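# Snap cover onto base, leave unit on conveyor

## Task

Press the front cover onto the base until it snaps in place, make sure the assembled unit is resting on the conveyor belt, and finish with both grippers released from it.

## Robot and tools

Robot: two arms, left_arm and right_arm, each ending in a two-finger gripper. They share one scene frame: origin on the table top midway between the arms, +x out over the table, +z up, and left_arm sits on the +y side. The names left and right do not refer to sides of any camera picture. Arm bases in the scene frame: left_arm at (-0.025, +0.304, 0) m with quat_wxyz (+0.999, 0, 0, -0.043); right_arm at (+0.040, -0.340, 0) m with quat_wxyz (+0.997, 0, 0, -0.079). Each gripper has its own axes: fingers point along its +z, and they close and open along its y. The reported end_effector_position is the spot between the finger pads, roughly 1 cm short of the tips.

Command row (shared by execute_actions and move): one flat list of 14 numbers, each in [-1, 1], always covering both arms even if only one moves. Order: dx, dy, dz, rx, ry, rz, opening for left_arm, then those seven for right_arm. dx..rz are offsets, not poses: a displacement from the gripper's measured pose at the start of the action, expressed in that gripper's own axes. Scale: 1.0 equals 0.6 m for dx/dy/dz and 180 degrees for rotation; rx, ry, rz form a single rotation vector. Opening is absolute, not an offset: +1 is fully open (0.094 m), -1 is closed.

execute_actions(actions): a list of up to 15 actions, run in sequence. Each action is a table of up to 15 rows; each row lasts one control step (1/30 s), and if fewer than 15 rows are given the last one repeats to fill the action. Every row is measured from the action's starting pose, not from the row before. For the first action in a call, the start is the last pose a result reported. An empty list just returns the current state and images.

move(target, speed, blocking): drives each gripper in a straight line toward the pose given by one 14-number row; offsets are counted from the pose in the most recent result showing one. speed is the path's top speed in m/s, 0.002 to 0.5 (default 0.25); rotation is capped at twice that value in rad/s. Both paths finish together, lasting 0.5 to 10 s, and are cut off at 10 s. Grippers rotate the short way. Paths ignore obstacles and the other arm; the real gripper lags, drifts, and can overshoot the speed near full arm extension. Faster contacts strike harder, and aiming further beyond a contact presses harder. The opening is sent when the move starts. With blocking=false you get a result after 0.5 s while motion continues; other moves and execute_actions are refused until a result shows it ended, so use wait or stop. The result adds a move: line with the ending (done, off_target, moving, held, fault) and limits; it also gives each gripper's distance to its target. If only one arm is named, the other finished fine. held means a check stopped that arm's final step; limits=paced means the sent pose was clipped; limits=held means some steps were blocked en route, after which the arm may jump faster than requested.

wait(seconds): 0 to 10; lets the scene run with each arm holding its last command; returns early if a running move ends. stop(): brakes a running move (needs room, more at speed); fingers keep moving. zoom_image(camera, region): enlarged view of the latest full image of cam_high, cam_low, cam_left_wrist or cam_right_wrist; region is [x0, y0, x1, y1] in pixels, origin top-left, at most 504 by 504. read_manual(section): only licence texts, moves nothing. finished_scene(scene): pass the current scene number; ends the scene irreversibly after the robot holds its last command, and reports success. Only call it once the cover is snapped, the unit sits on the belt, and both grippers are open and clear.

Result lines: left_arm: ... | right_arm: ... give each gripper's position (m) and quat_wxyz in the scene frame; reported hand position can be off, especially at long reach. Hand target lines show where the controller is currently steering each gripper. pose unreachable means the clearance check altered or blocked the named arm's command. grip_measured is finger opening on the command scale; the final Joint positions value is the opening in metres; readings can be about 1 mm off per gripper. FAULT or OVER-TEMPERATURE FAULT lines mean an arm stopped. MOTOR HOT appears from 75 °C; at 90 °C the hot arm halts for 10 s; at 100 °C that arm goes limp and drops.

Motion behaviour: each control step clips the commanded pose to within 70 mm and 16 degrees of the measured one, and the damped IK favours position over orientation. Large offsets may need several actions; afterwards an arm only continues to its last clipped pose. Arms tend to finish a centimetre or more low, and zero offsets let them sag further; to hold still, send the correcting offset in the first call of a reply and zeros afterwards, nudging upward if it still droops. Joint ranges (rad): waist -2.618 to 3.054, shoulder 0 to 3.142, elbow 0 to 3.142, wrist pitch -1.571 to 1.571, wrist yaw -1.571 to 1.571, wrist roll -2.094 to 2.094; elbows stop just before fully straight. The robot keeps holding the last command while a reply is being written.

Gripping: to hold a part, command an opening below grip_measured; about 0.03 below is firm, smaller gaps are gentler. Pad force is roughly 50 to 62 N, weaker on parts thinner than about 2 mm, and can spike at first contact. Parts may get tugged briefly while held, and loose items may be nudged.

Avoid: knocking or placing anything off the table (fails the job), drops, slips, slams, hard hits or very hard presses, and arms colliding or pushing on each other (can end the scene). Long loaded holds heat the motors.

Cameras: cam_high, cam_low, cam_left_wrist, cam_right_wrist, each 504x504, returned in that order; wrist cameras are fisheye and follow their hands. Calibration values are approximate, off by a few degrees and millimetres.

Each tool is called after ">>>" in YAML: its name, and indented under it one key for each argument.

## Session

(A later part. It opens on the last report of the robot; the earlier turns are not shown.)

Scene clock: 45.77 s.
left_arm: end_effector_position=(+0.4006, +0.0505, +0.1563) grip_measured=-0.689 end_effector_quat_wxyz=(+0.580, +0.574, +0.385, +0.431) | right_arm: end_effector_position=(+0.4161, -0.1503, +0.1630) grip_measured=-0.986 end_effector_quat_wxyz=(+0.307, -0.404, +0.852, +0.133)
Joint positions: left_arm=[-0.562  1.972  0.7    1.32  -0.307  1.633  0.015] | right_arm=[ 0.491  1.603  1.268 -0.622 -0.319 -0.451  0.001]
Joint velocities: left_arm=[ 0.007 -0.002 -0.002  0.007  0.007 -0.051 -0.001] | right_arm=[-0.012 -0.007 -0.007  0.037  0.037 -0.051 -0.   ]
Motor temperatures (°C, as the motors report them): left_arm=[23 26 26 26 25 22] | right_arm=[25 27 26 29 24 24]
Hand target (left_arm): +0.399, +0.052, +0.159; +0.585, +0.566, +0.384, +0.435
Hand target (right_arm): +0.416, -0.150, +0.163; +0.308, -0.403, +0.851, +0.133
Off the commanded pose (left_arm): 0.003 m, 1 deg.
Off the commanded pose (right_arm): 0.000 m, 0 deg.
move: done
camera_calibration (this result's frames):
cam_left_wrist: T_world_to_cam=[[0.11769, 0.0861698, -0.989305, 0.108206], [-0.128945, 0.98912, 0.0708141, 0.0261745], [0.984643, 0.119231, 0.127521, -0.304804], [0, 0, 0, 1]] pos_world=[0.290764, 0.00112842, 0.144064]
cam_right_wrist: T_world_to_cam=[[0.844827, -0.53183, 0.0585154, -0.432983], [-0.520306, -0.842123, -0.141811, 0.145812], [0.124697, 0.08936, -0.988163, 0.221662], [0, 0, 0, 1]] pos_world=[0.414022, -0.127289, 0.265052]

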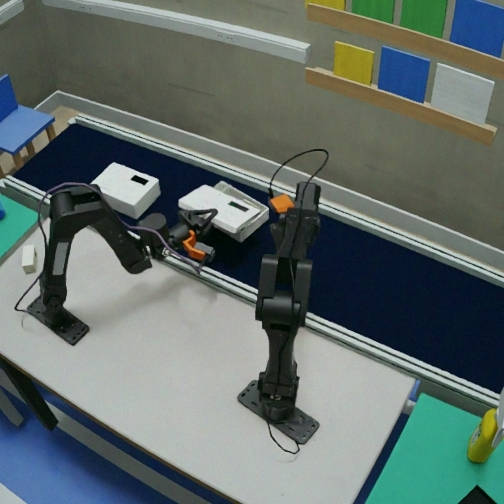

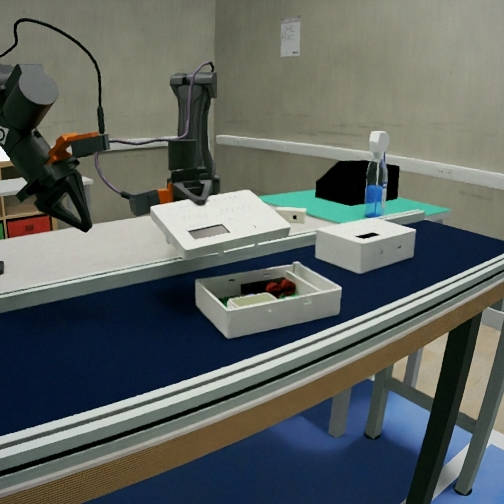

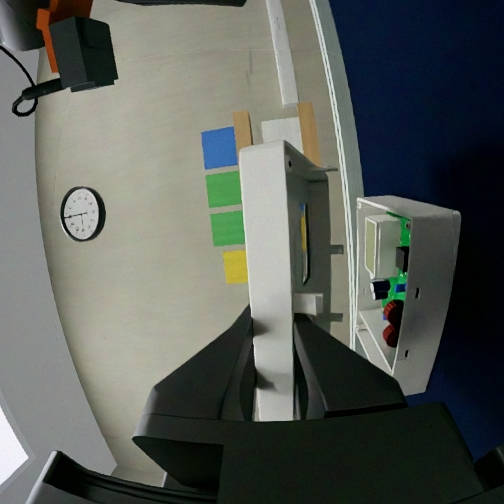

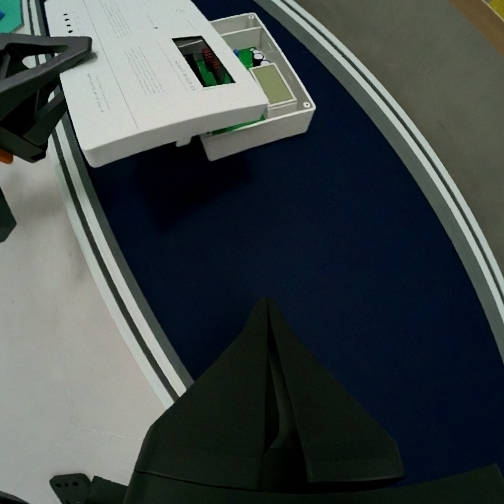

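>>> move:
  target: [0.0905,-0.045,0.1125,0,-0.056,0,-0.75,0,0,0,0,0,0,-1]
  speed: 0.1

Scene clock: 48.07 s.
left_arm: end_effector_position=(+0.4777, +0.0843, +0.1265) grip_measured=-0.689 end_effector_quat_wxyz=(+0.600, +0.616, +0.338, +0.382) | right_arm: end_effector_position=(+0.4161, -0.1503, +0.1630) grip_measured=-0.986 end_effector_quat_wxyz=(+0.307, -0.404, +0.852, +0.133)
Joint positions: left_arm=[-0.285  2.165  0.912  1.265  0.134  1.634  0.015] | right_arm=[ 0.491  1.603  1.268 -0.622 -0.319 -0.451  0.001]
Joint velocities: left_arm=[ 0.002 -0.002 -0.012 -0.037  0.081  0.037 -0.001] | right_arm=[-0.002 -0.012 -0.017 -0.007  0.007  0.007 -0.001]
Motor temperatures (°C, as the motors report them): left_arm=[23 26 26 27 25 22] | right_arm=[25 27 26 29 24 24]
Hand target (left_arm): +0.482, +0.082, +0.135; +0.611, +0.610, +0.333, +0.380
Hand target (right_arm): +0.416, -0.150, +0.163; +0.307, -0.404, +0.852, +0.133
Off the commanded pose (left_arm): 0.011 m, 2 deg.
Off the commanded pose (right_arm): 0.000 m, 0 deg.
move: off_target (left_arm)
camera_calibration (this result's frames):
cam_left_wrist: T_world_to_cam=[[0.109805, 0.0958285, -0.989323, 0.0697023], [0.0355439, 0.994326, 0.100258, -0.0779526], [0.993317, -0.0461732, 0.105775, -0.368413], [0, 0, 0, 1]] pos_world=[0.361068, 0.05382, 0.115742]
cam_right_wrist: T_world_to_cam=[[0.844827, -0.53183, 0.0585154, -0.432983], [-0.520306, -0.842123, -0.141811, 0.145812], [0.124697, 0.08936, -0.988163, 0.221662], [0, 0, 0, 1]] pos_world=[0.414022, -0.127289, 0.265052]

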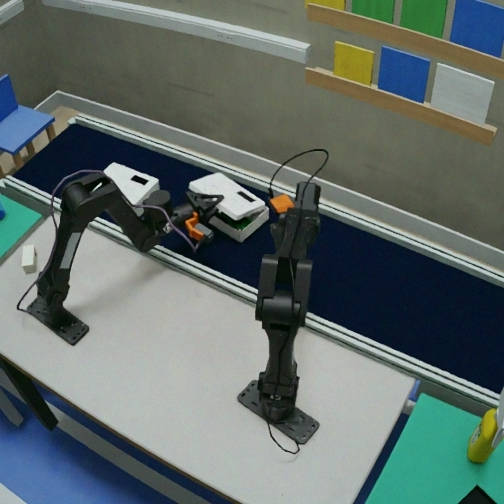

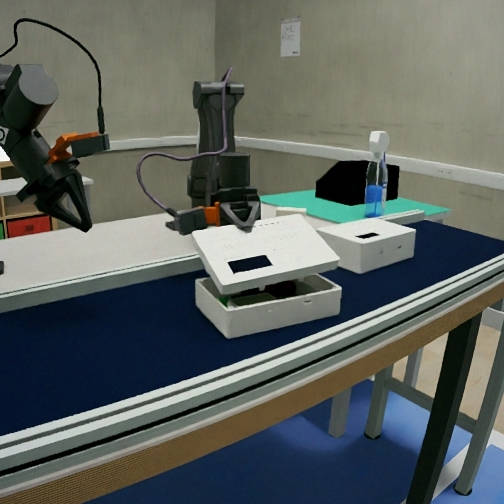

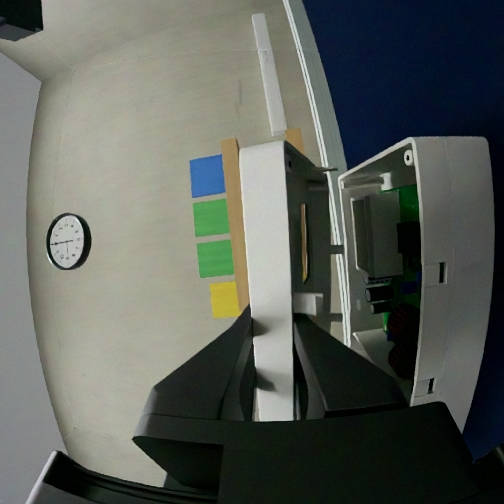

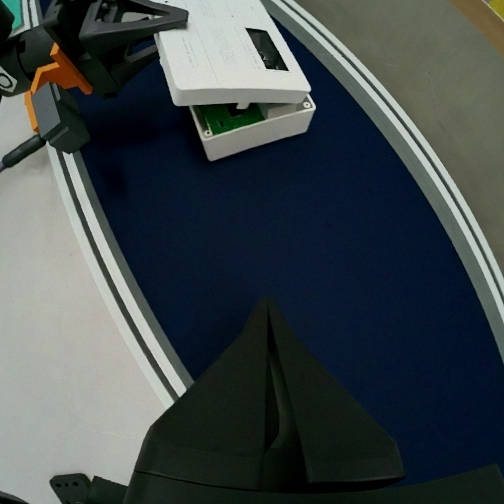

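>>> move:
  target: [-0.014,-0.02,0.012,0,0,-0.018,-0.75,0,0,0,0,0,0,-1]
  speed: 0.04

Scene clock: 49.47 s.
left_arm: end_effector_position=(+0.4768, +0.0819, +0.1118) grip_measured=-0.689 end_effector_quat_wxyz=(+0.603, +0.613, +0.353, +0.369) | right_arm: end_effector_position=(+0.4161, -0.1503, +0.1630) grip_measured=-0.986 end_effector_quat_wxyz=(+0.307, -0.404, +0.852, +0.133)
Joint positions: left_arm=[-0.294  2.206  0.912  1.294  0.12   1.598  0.015] | right_arm=[ 0.491  1.603  1.268 -0.622 -0.319 -0.451  0.001]
Joint velocities: left_arm=[-0.012 -0.002 -0.017  0.007 -0.022 -0.022  0.   ] | right_arm=[ 0.012  0.012 -0.017  0.022  0.022 -0.022 -0.001]
Motor temperatures (°C, as the motors report them): left_arm=[23 27 26 27 25 22] | right_arm=[25 27 26 29 24 24]
Hand target (left_arm): +0.480, +0.074, +0.114; +0.611, +0.607, +0.355, +0.364
Hand target (right_arm): +0.416, -0.150, +0.163; +0.307, -0.404, +0.852, +0.133
Off the commanded pose (left_arm): 0.009 m, 1 deg.
Off the commanded pose (right_arm): 0.000 m, 0 deg.
move: done
camera_calibration (this result's frames):
cam_left_wrist: T_world_to_cam=[[0.0808681, 0.0690681, -0.994329, 0.0720216], [0.0336873, 0.996837, 0.0719821, -0.0701718], [0.996155, -0.0393173, 0.0782856, -0.364951], [0, 0, 0, 1]] pos_world=[0.360087, 0.0506266, 0.105235]
cam_right_wrist: T_world_to_cam=[[0.844827, -0.53183, 0.0585154, -0.432983], [-0.520306, -0.842123, -0.141811, 0.145812], [0.124697, 0.08936, -0.988163, 0.221662], [0, 0, 0, 1]] pos_world=[0.414022, -0.127289, 0.265052]

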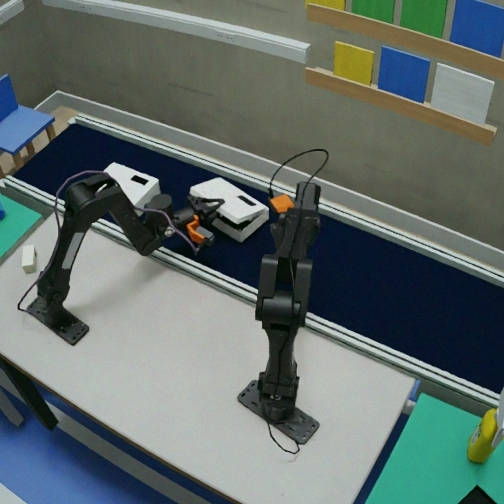

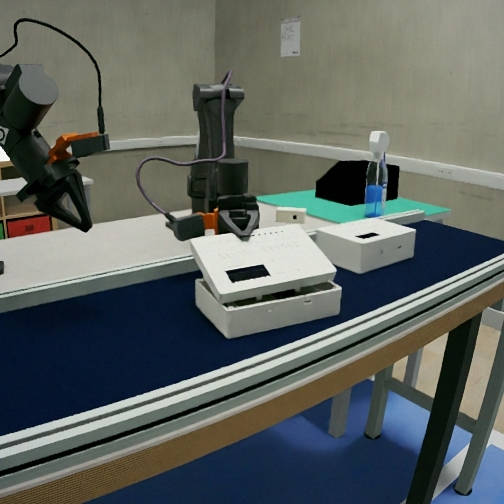

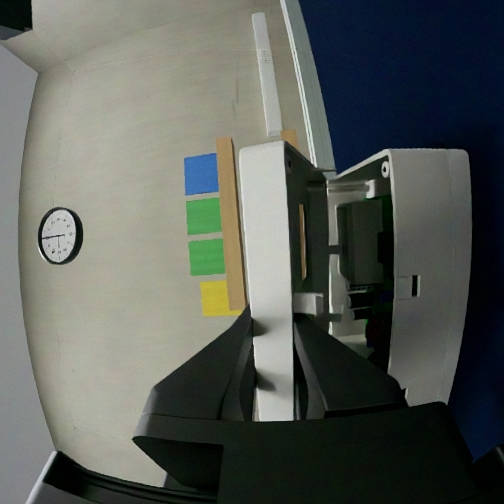

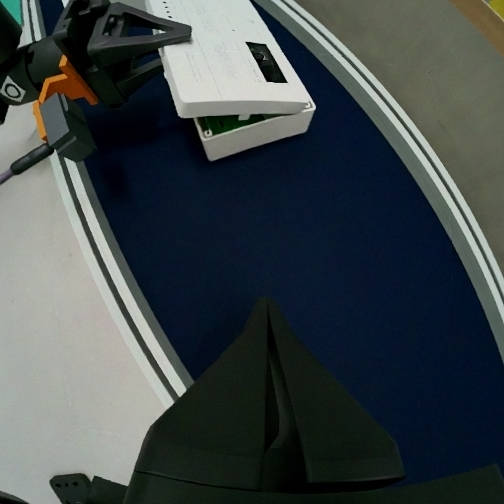

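>>> zoom_image:
  camera: "cam_low"
  region: [170, 210, 360, 350]

>>> zoom_image:
  camera: "cam_right_wrist"
  region: [130, 0, 350, 180]

Region (170, 210, 360, 350) of cam_low's 504x504 image, scaled by 2.653, with more detail than that image has; it fills the top 371 rows of this view, and the rest is white.

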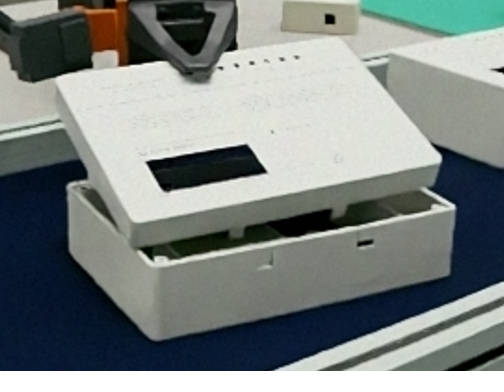

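Region (130, 0, 350, 180) of cam_right_wrist's 504x504 image, scaled by 2.291, with more detail than that image has; it fills the top 412 rows of this view, and the rest is white.

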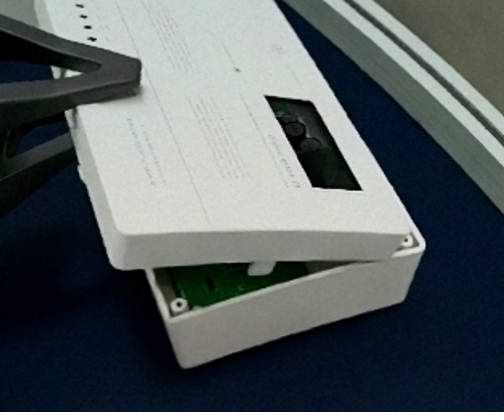

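>>> move:
  target: [0.010,0.008,0.038,0,0,-0.012,-0.75,0,0,0,0,0,0,-1]
  speed: 0.04

>>> zoom_image:
  camera: "cam_low"
  region: [170, 210, 360, 350]

>>> zoom_image:
  camera: "cam_right_wrist"
  region: [130, 0, 350, 180]

Scene clock: 50.73 s.
left_arm: end_effector_position=(+0.4932, +0.0755, +0.1118) grip_measured=-0.689 end_effector_quat_wxyz=(+0.603, +0.612, +0.362, +0.360) | right_arm: end_effector_position=(+0.4161, -0.1503, +0.1630) grip_measured=-0.986 end_effector_quat_wxyz=(+0.307, -0.404, +0.852, +0.133)
Joint positions: left_arm=[-0.294  2.233  0.994  1.227  0.119  1.576  0.015] | right_arm=[ 0.491  1.603  1.268 -0.622 -0.319 -0.451  0.001]
Joint velocities: left_arm=[ 0.007 -0.012  0.002 -0.022 -0.051 -0.022 -0.   ] | right_arm=[-0.007  0.007 -0.002 -0.11   0.022 -0.037 -0.   ]
Motor temperatures (°C, as the motors report them): left_arm=[23 27 26 27 25 22] | right_arm=[25 27 26 29 24 24]
Hand target (left_arm): +0.499, +0.077, +0.116; +0.610, +0.606, +0.364, +0.358
Hand target (right_arm): +0.416, -0.150, +0.163; +0.307, -0.404, +0.852, +0.133
Off the commanded pose (left_arm): 0.008 m, 1 deg.
Off the commanded pose (right_arm): 0.000 m, 0 deg.
move: done
camera_calibration (this result's frames):
cam_left_wrist: T_world_to_cam=[[0.0591696, 0.0546181, -0.996753, 0.0831519], [0.0341945, 0.997805, 0.0567057, -0.0629913], [0.997662, -0.0374388, 0.0571721, -0.38001], [0, 0, 0, 1]] pos_world=[0.376356, 0.0440844, 0.10818]
cam_right_wrist: T_world_to_cam=[[0.844827, -0.53183, 0.0585154, -0.432983], [-0.520306, -0.842123, -0.141811, 0.145812], [0.124697, 0.08936, -0.988163, 0.221662], [0, 0, 0, 1]] pos_world=[0.414022, -0.127289, 0.265052]

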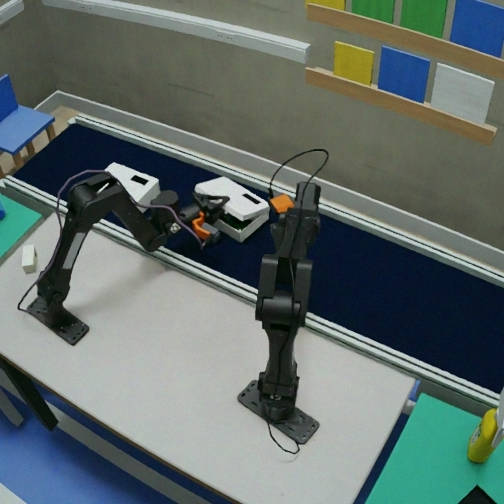

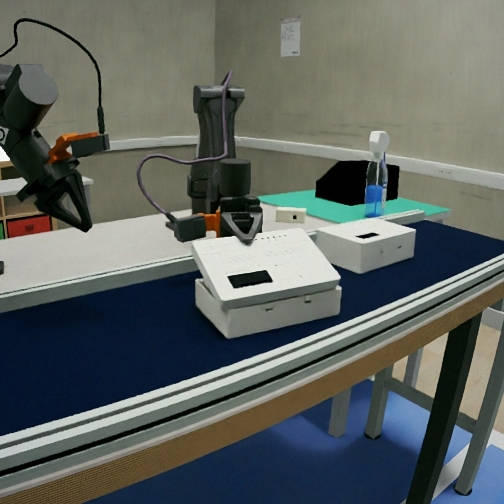

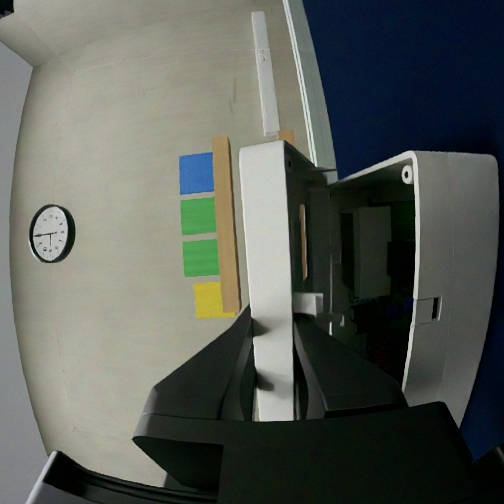

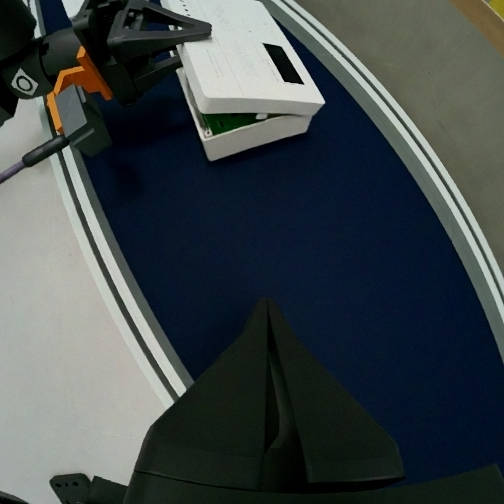

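Region (170, 210, 360, 350) of cam_low's 504x504 image, scaled by 2.653, with more detail than that image has; it fills the top 371 rows of this view, and the rest is white.

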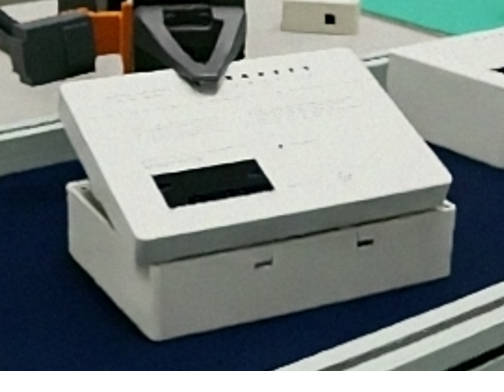

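Region (130, 0, 350, 180) of cam_right_wrist's 504x504 image, scaled by 2.291, with more detail than that image has; it fills the top 412 rows of this view, and the rest is white.

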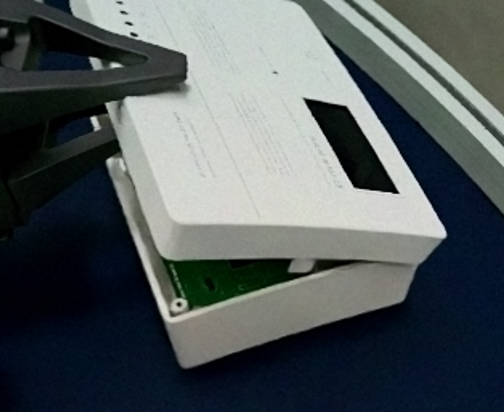

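>>> move:
  target: [0.02,0.005,-0.006,0,0,0,-0.75,0,0,0,0,0,0,-1]
  speed: 0.03

>>> zoom_image:
  camera: "cam_low"
  region: [170, 210, 360, 350]

>>> zoom_image:
  camera: "cam_right_wrist"
  region: [130, 0, 350, 180]

Scene clock: 51.63 s.
left_arm: end_effector_position=(+0.4965, +0.0839, +0.1116) grip_measured=-0.689 end_effector_quat_wxyz=(+0.603, +0.612, +0.364, +0.361) | right_arm: end_effector_position=(+0.4161, -0.1503, +0.1630) grip_measured=-0.986 end_effector_quat_wxyz=(+0.307, -0.404, +0.852, +0.133)
Joint positions: left_arm=[-0.272  2.233  0.994  1.226  0.138  1.575  0.015] | right_arm=[ 0.491  1.603  1.268 -0.622 -0.319 -0.451  0.001]
Joint velocities: left_arm=[-0.002 -0.007 -0.002 -0.007 -0.007 -0.037 -0.001] | right_arm=[-0.007 -0.012  0.007  0.022  0.007 -0.022 -0.   ]
Motor temperatures (°C, as the motors report them): left_arm=[23 27 26 27 25 22] | right_arm=[25 26 26 29 24 24]
Hand target (left_arm): +0.496, +0.088, +0.115; +0.603, +0.612, +0.362, +0.360
Hand target (right_arm): +0.416, -0.150, +0.163; +0.307, -0.404, +0.852, +0.133
Off the commanded pose (left_arm): 0.005 m, 0 deg.
Off the commanded pose (right_arm): 0.000 m, 0 deg.
move: done
camera_calibration (this result's frames):
cam_left_wrist: T_world_to_cam=[[0.0578468, 0.0541841, -0.996854, 0.0830216], [0.0312037, 0.99794, 0.0560539, -0.0699126], [0.997838, -0.034348, 0.0560369, -0.38318], [0, 0, 0, 1]] pos_world=[0.37973, 0.0521087, 0.108152]
cam_right_wrist: T_world_to_cam=[[0.844827, -0.53183, 0.0585154, -0.432983], [-0.520306, -0.842123, -0.141811, 0.145812], [0.124697, 0.08936, -0.988163, 0.221662], [0, 0, 0, 1]] pos_world=[0.414022, -0.127289, 0.265052]

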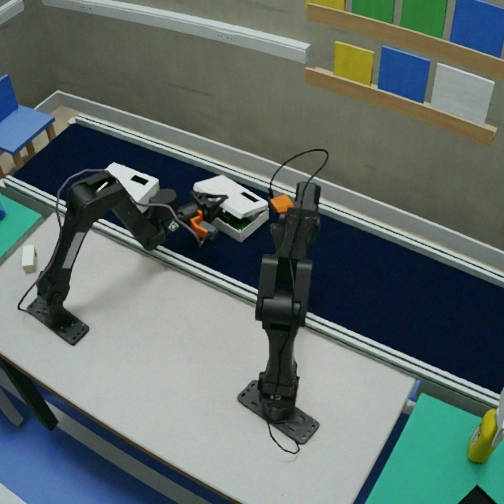

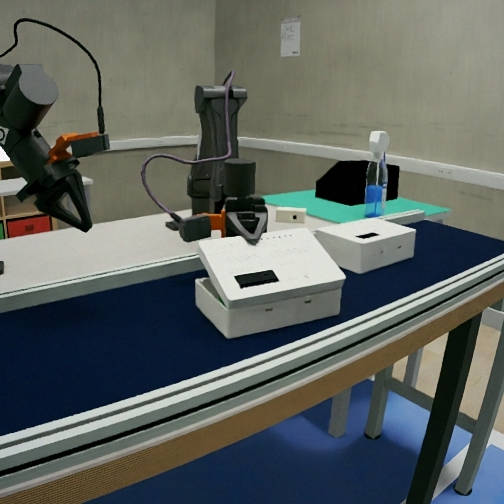

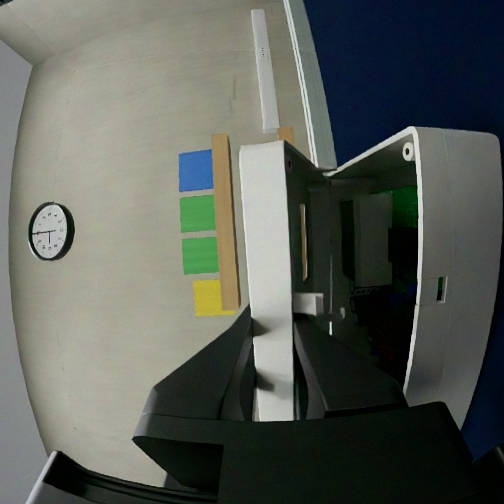

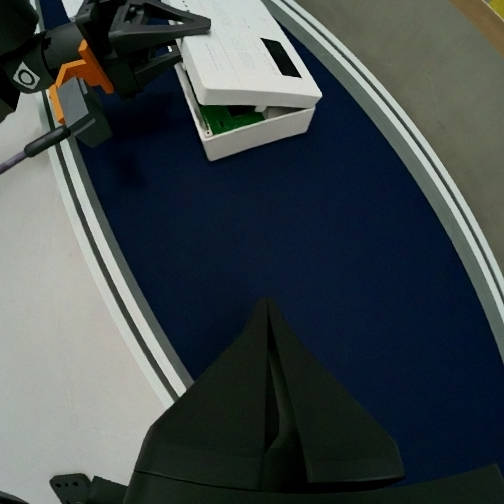

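Region (170, 210, 360, 350) of cam_low's 504x504 image, scaled by 2.653, with more detail than that image has; it fills the top 371 rows of this view, and the rest is white.

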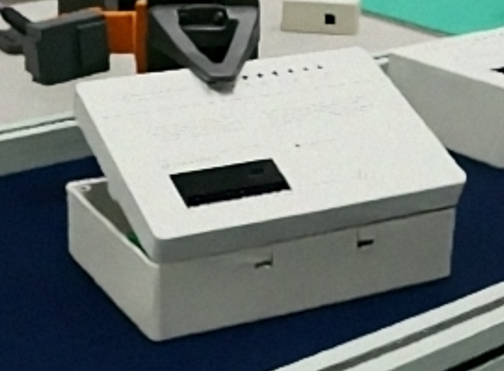

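Region (130, 0, 350, 180) of cam_right_wrist's 504x504 image, scaled by 2.291, with more detail than that image has; it fills the top 412 rows of this view, and the rest is white.

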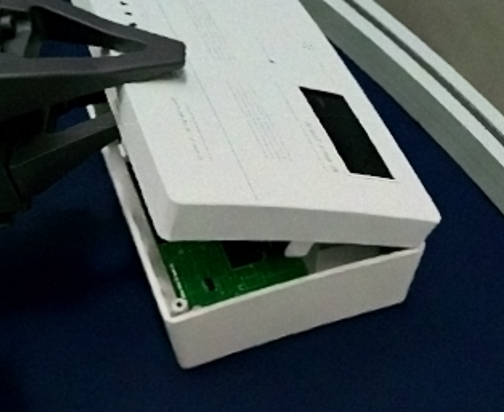

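>>> move:
  target: [-0.003,-0.035,-0.012,0.02,0,0,-0.45,0,0,0,0,0,0,-1]
  speed: 0.03

>>> zoom_image:
  camera: "cam_right_wrist"
  region: [130, 0, 350, 180]

Scene clock: 53.13 s.
left_arm: end_effector_position=(+0.4923, +0.0855, +0.1009) grip_measured=-0.452 end_effector_quat_wxyz=(+0.592, +0.622, +0.368, +0.356) | right_arm: end_effector_position=(+0.4161, -0.1503, +0.1630) grip_measured=-0.986 end_effector_quat_wxyz=(+0.307, -0.404, +0.852, +0.133)
Joint positions: left_arm=[-0.272  2.233  0.975  1.212  0.138  1.583  0.026] | right_arm=[ 0.491  1.603  1.268 -0.622 -0.319 -0.451  0.001]
Joint velocities: left_arm=[-0.002 -0.022  0.007  0.037  0.022 -0.022  0.   ] | right_arm=[ 0.017  0.002  0.007  0.022 -0.081  0.007  0.001]
Motor temperatures (°C, as the motors report them): left_arm=[23 27 26 27 25 22] | right_arm=[25 26 26 29 24 24]
Hand target (left_arm): +0.489, +0.086, +0.091; +0.584, +0.630, +0.375, +0.349
Hand target (right_arm): +0.416, -0.150, +0.163; +0.307, -0.404, +0.852, +0.133
Off the commanded pose (left_arm): 0.011 m, 2 deg.
Off the commanded pose (right_arm): 0.000 m, 0 deg.
move: off_target (left_arm)
camera_calibration (this result's frames):
cam_left_wrist: T_world_to_cam=[[0.0310127, 0.072631, -0.996877, 0.0841334], [0.0331826, 0.996732, 0.0736528, -0.073363], [0.998968, -0.0353631, 0.0285013, -0.37611], [0, 0, 0, 1]] pos_world=[0.375547, 0.0537121, 0.0999936]
cam_right_wrist: T_world_to_cam=[[0.844827, -0.53183, 0.0585154, -0.432983], [-0.520306, -0.842123, -0.141811, 0.145812], [0.124697, 0.08936, -0.988163, 0.221662], [0, 0, 0, 1]] pos_world=[0.414022, -0.127289, 0.265052]

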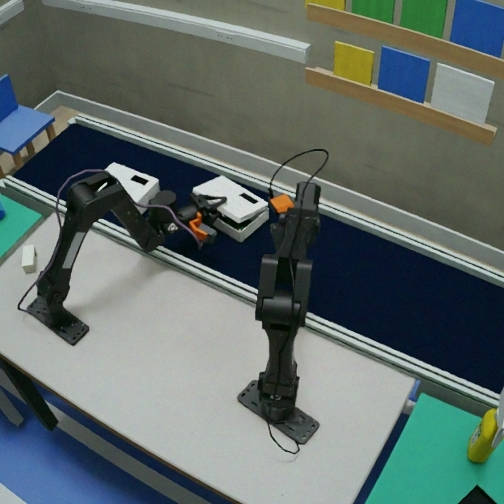

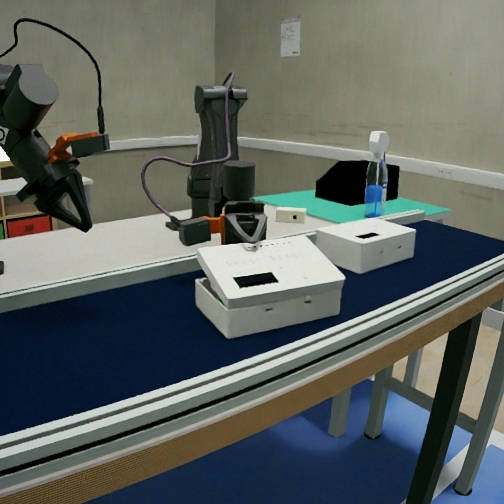

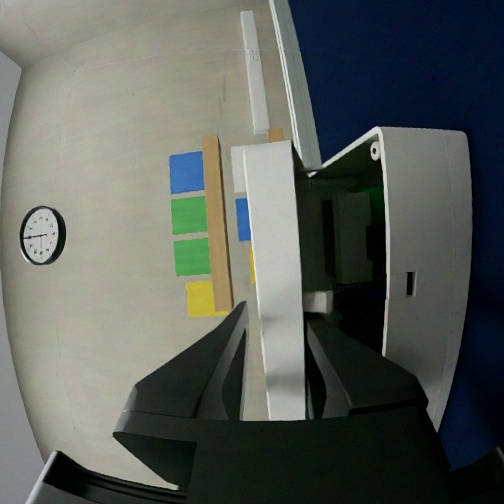

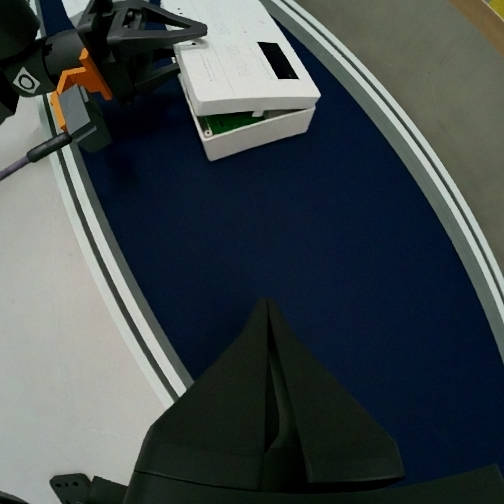

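Region (130, 0, 350, 180) of cam_right_wrist's 504x504 image, scaled by 2.291, with more detail than that image has; it fills the top 412 rows of this view, and the rest is white.

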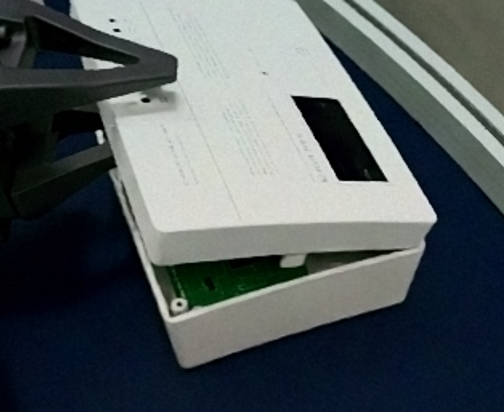

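>>> move:
  target: [-0.012,-0.045,-0.015,0.02,0,0,-0.45,0,0,0,0,0,0,-1]
  speed: 0.03

>>> zoom_image:
  camera: "cam_right_wrist"
  region: [130, 0, 350, 180]

Scene clock: 54.80 s.
left_arm: end_effector_position=(+0.4849, +0.0866, +0.0849) grip_measured=-0.452 end_effector_quat_wxyz=(+0.580, +0.634, +0.374, +0.349) | right_arm: end_effector_position=(+0.4161, -0.1503, +0.1630) grip_measured=-0.986 end_effector_quat_wxyz=(+0.307, -0.404, +0.852, +0.133)
Joint positions: left_arm=[-0.276  2.241  0.944  1.212  0.134  1.591  0.026] | right_arm=[ 0.491  1.603  1.268 -0.622 -0.319 -0.451  0.001]
Joint velocities: left_arm=[-0.012  0.002  0.012  0.037  0.007 -0.051 -0.   ] | right_arm=[-0.002  0.007 -0.012 -0.051  0.007  0.051 -0.001]
Motor temperatures (°C, as the motors report them): left_arm=[23 27 26 28 25 22] | right_arm=[25 26 26 29 24 24]
Hand target (left_arm): +0.480, +0.084, +0.074; +0.572, +0.640, +0.380, +0.344
Hand target (right_arm): +0.416, -0.150, +0.163; +0.307, -0.404, +0.852, +0.133
Off the commanded pose (left_arm): 0.012 m, 1 deg.
Off the commanded pose (right_arm): 0.000 m, 0 deg.
move: off_target (left_arm)
camera_calibration (this result's frames):
cam_left_wrist: T_world_to_cam=[[-0.00137905, 0.0935439, -0.995614, 0.0821645], [0.0360439, 0.994973, 0.0934337, -0.0759957], [0.999349, -0.035757, -0.0047438, -0.365549], [0, 0, 0, 1]] pos_world=[0.368164, 0.0548567, 0.0871706]
cam_right_wrist: T_world_to_cam=[[0.844827, -0.53183, 0.0585154, -0.432983], [-0.520306, -0.842123, -0.141811, 0.145812], [0.124697, 0.08936, -0.988163, 0.221662], [0, 0, 0, 1]] pos_world=[0.414022, -0.127289, 0.265052]

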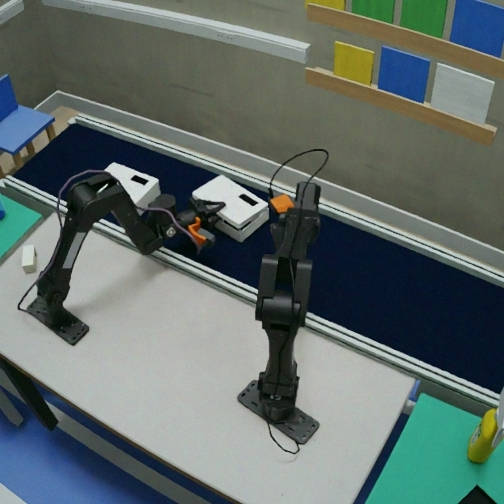

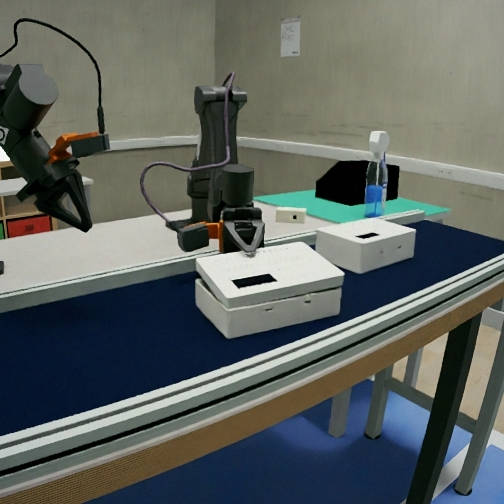

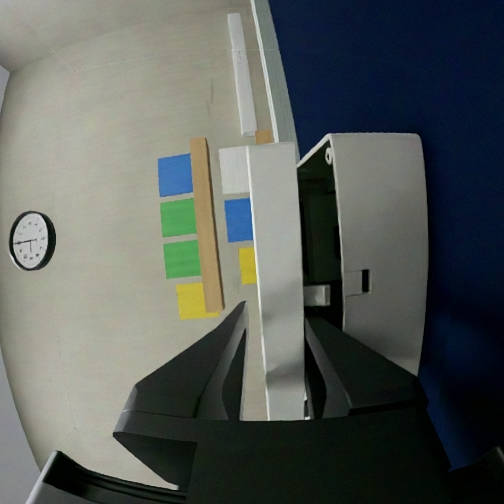

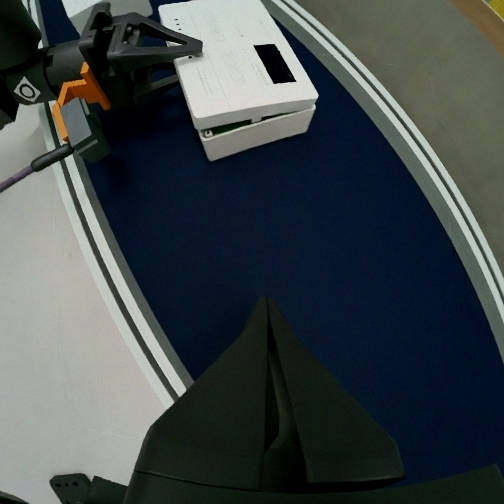

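Region (130, 0, 350, 180) of cam_right_wrist's 504x504 image, scaled by 2.291, with more detail than that image has; it fills the top 412 rows of this view, and the rest is white.

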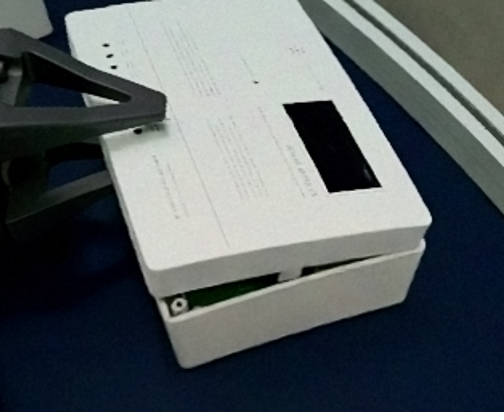

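>>> execute_actions:
  actions:
    - [[0,0,0,0,0,0,-0.75,0,0,0,0,0,0,-1]]
    - [[-0.006,-0.005,0.006,0,0,0,-0.75,0,0,0,0,0,0,-1],[-0.01,-0.005,0.008,0,0,0,-0.75,0,0,0,0,0,0,-1],[-0.014,-0.005,0.011,0,0,0,-0.75,0,0,0,0,0,0,-1],[-0.017,-0.005,0.013,0,0,0,-0.75,0,0,0,0,0,0,-1]]
    - [[0,0,0,0,0,0,-0.75,0,0,0,0,0,0,-1]]

>>> zoom_image:
  camera: "cam_right_wrist"
  region: [130, 0, 350, 180]

>>> zoom_image:
  camera: "cam_low"
  region: [170, 210, 360, 350]

Scene clock: 56.60 s.
left_arm: end_effector_position=(+0.4855, +0.0821, +0.0867) grip_measured=-0.675 end_effector_quat_wxyz=(+0.582, +0.629, +0.373, +0.355) | right_arm: end_effector_position=(+0.4161, -0.1503, +0.1630) grip_measured=-0.986 end_effector_quat_wxyz=(+0.307, -0.404, +0.852, +0.133)
Joint positions: left_arm=[-0.291  2.25   0.952  1.226  0.111  1.591  0.015] | right_arm=[ 0.491  1.603  1.268 -0.622 -0.319 -0.451  0.001]
Joint velocities: left_arm=[ 0.002  0.007  0.017 -0.066  0.051  0.022 -0.   ] | right_arm=[ 0.012 -0.007  0.002 -0.051 -0.037 -0.066 -0.001]
Motor temperatures (°C, as the motors report them): left_arm=[23 27 26 28 25 22] | right_arm=[25 26 26 29 24 24]
Hand target (left_arm): +0.485, +0.082, +0.087; +0.581, +0.629, +0.374, +0.355
Hand target (right_arm): +0.416, -0.150, +0.163; +0.307, -0.404, +0.852, +0.133
Off the commanded pose (left_arm): 0.000 m, 0 deg.
Off the commanded pose (right_arm): 0.000 m, 0 deg.
camera_calibration (this result's frames):
cam_left_wrist: T_world_to_cam=[[0.0108962, 0.0904503, -0.995841, 0.0787133], [0.0265541, 0.995523, 0.0907119, -0.0669195], [0.999588, -0.0274321, 0.00844558, -0.368163], [0, 0, 0, 1]] pos_world=[0.368931, 0.0494008, 0.0875658]
cam_right_wrist: T_world_to_cam=[[0.844827, -0.53183, 0.0585154, -0.432983], [-0.520306, -0.842123, -0.141811, 0.145812], [0.124697, 0.08936, -0.988163, 0.221662], [0, 0, 0, 1]] pos_world=[0.414022, -0.127289, 0.265052]

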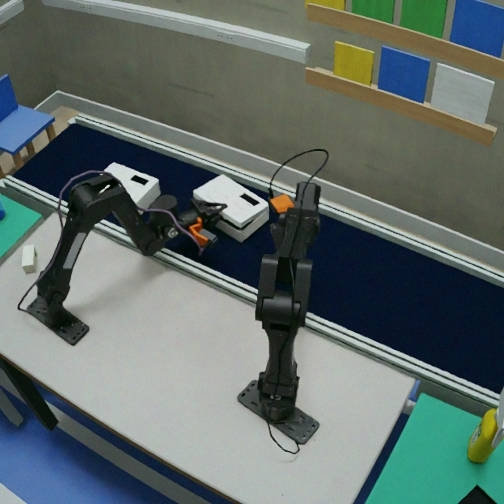

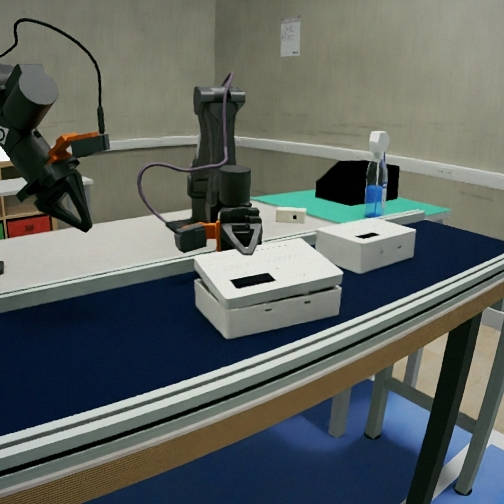

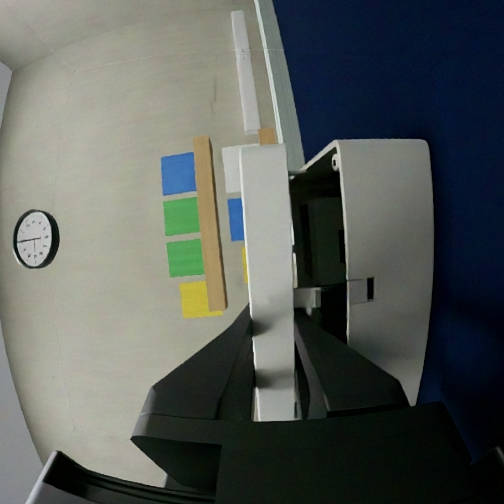

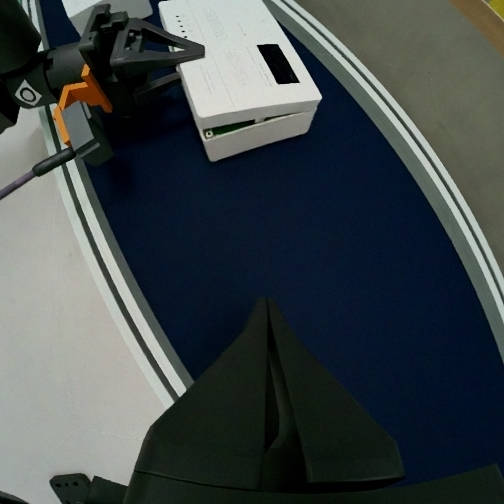

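Region (130, 0, 350, 180) of cam_right_wrist's 504x504 image, scaled by 2.291, with more detail than that image has; it fills the top 412 rows of this view, and the rest is white.

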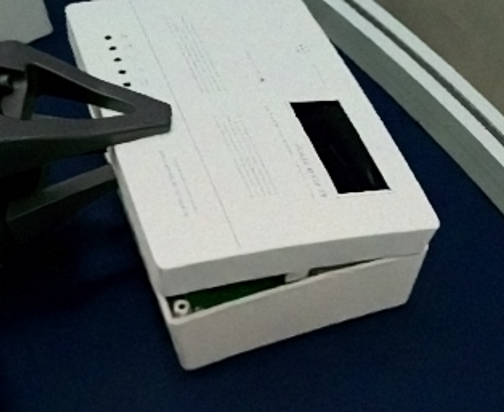

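Region (170, 210, 360, 350) of cam_low's 504x504 image, scaled by 2.653, with more detail than that image has; it fills the top 371 rows of this view, and the rest is white.

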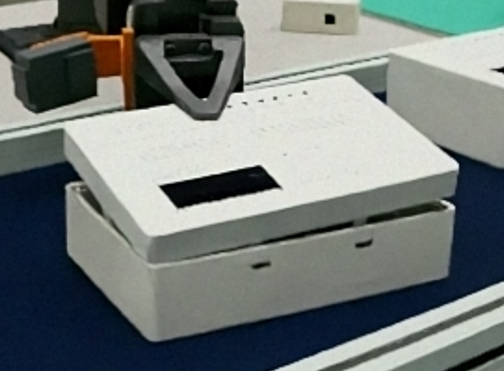

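>>> move:
  target: [0,0,0,0,0,0,-0.45,-0.227,0.045,0.301,0,0,0,-1]
  speed: 0.2

Scene clock: 59.03 s.
left_arm: end_effector_position=(+0.4854, +0.0821, +0.0864) grip_measured=-0.452 end_effector_quat_wxyz=(+0.581, +0.630, +0.373, +0.355) | right_arm: end_effector_position=(+0.5345, +0.0323, +0.1054) grip_measured=-0.986 end_effector_quat_wxyz=(+0.307, -0.406, +0.850, +0.135)
Joint positions: left_arm=[-0.291  2.25   0.952  1.225  0.111  1.593  0.026] | right_arm=[ 0.755  2.397  2.162 -0.669 -0.166 -0.236  0.001]
Joint velocities: left_arm=[-0.012 -0.012 -0.007  0.022  0.022  0.007  0.   ] | right_arm=[-0.002 -0.007 -0.012 -0.081 -0.007 -0.095  0.   ]
Motor temperatures (°C, as the motors report them): left_arm=[23 27 26 28 25 22] | right_arm=[25 27 26 30 24 24]
Hand target (left_arm): +0.485, +0.082, +0.087; +0.582, +0.629, +0.374, +0.355
Hand target (right_arm): +0.536, +0.036, +0.109; +0.309, -0.403, +0.851, +0.135
Off the commanded pose (left_arm): 0.000 m, 0 deg.
Off the commanded pose (right_arm): 0.005 m, 0 deg.
move: done
camera_calibration (this result's frames):
cam_left_wrist: T_world_to_cam=[[0.0100219, 0.0920117, -0.995707, 0.0786222], [0.0267167, 0.995377, 0.0922501, -0.0670945], [0.999593, -0.0275265, 0.00751736, -0.368049], [0, 0, 0, 1]] pos_world=[0.368903, 0.0494191, 0.0872409]
cam_right_wrist: T_world_to_cam=[[0.848069, -0.526877, 0.0563843, -0.434179], [-0.515406, -0.844917, -0.143079, 0.350599], [0.123025, 0.0922799, -0.988104, 0.134401], [0, 0, 0, 1]] pos_world=[0.53238, 0.0550661, 0.207446]

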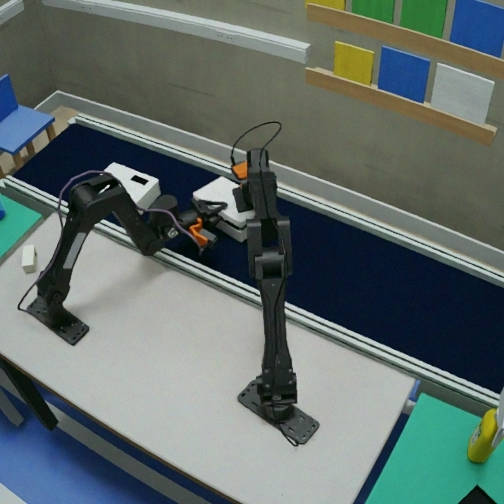

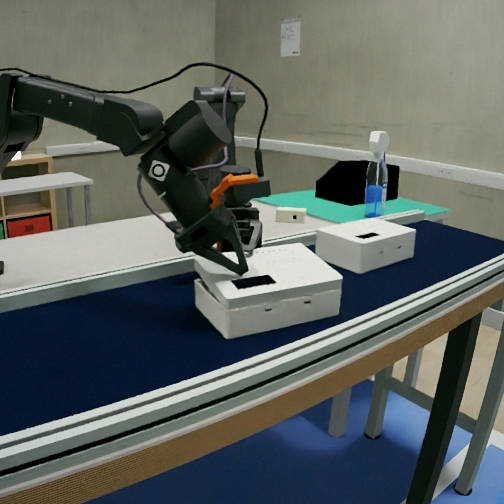

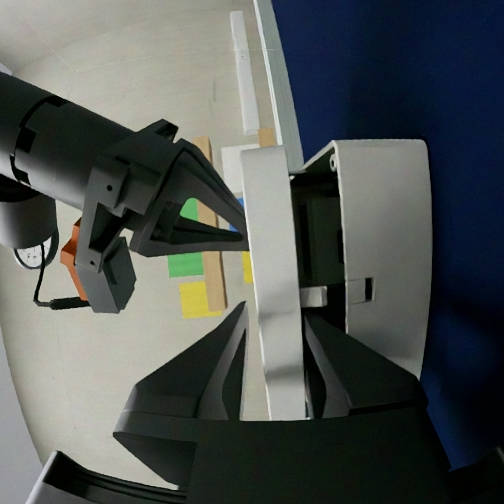

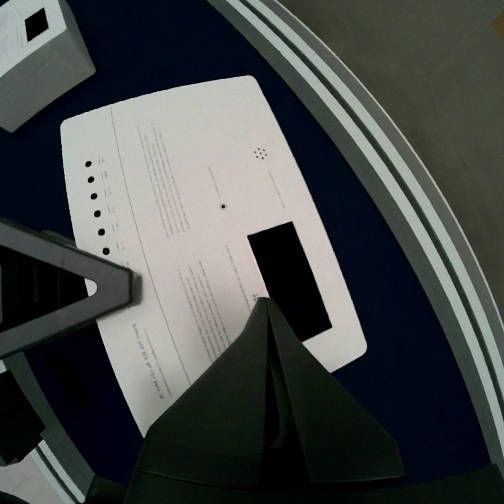

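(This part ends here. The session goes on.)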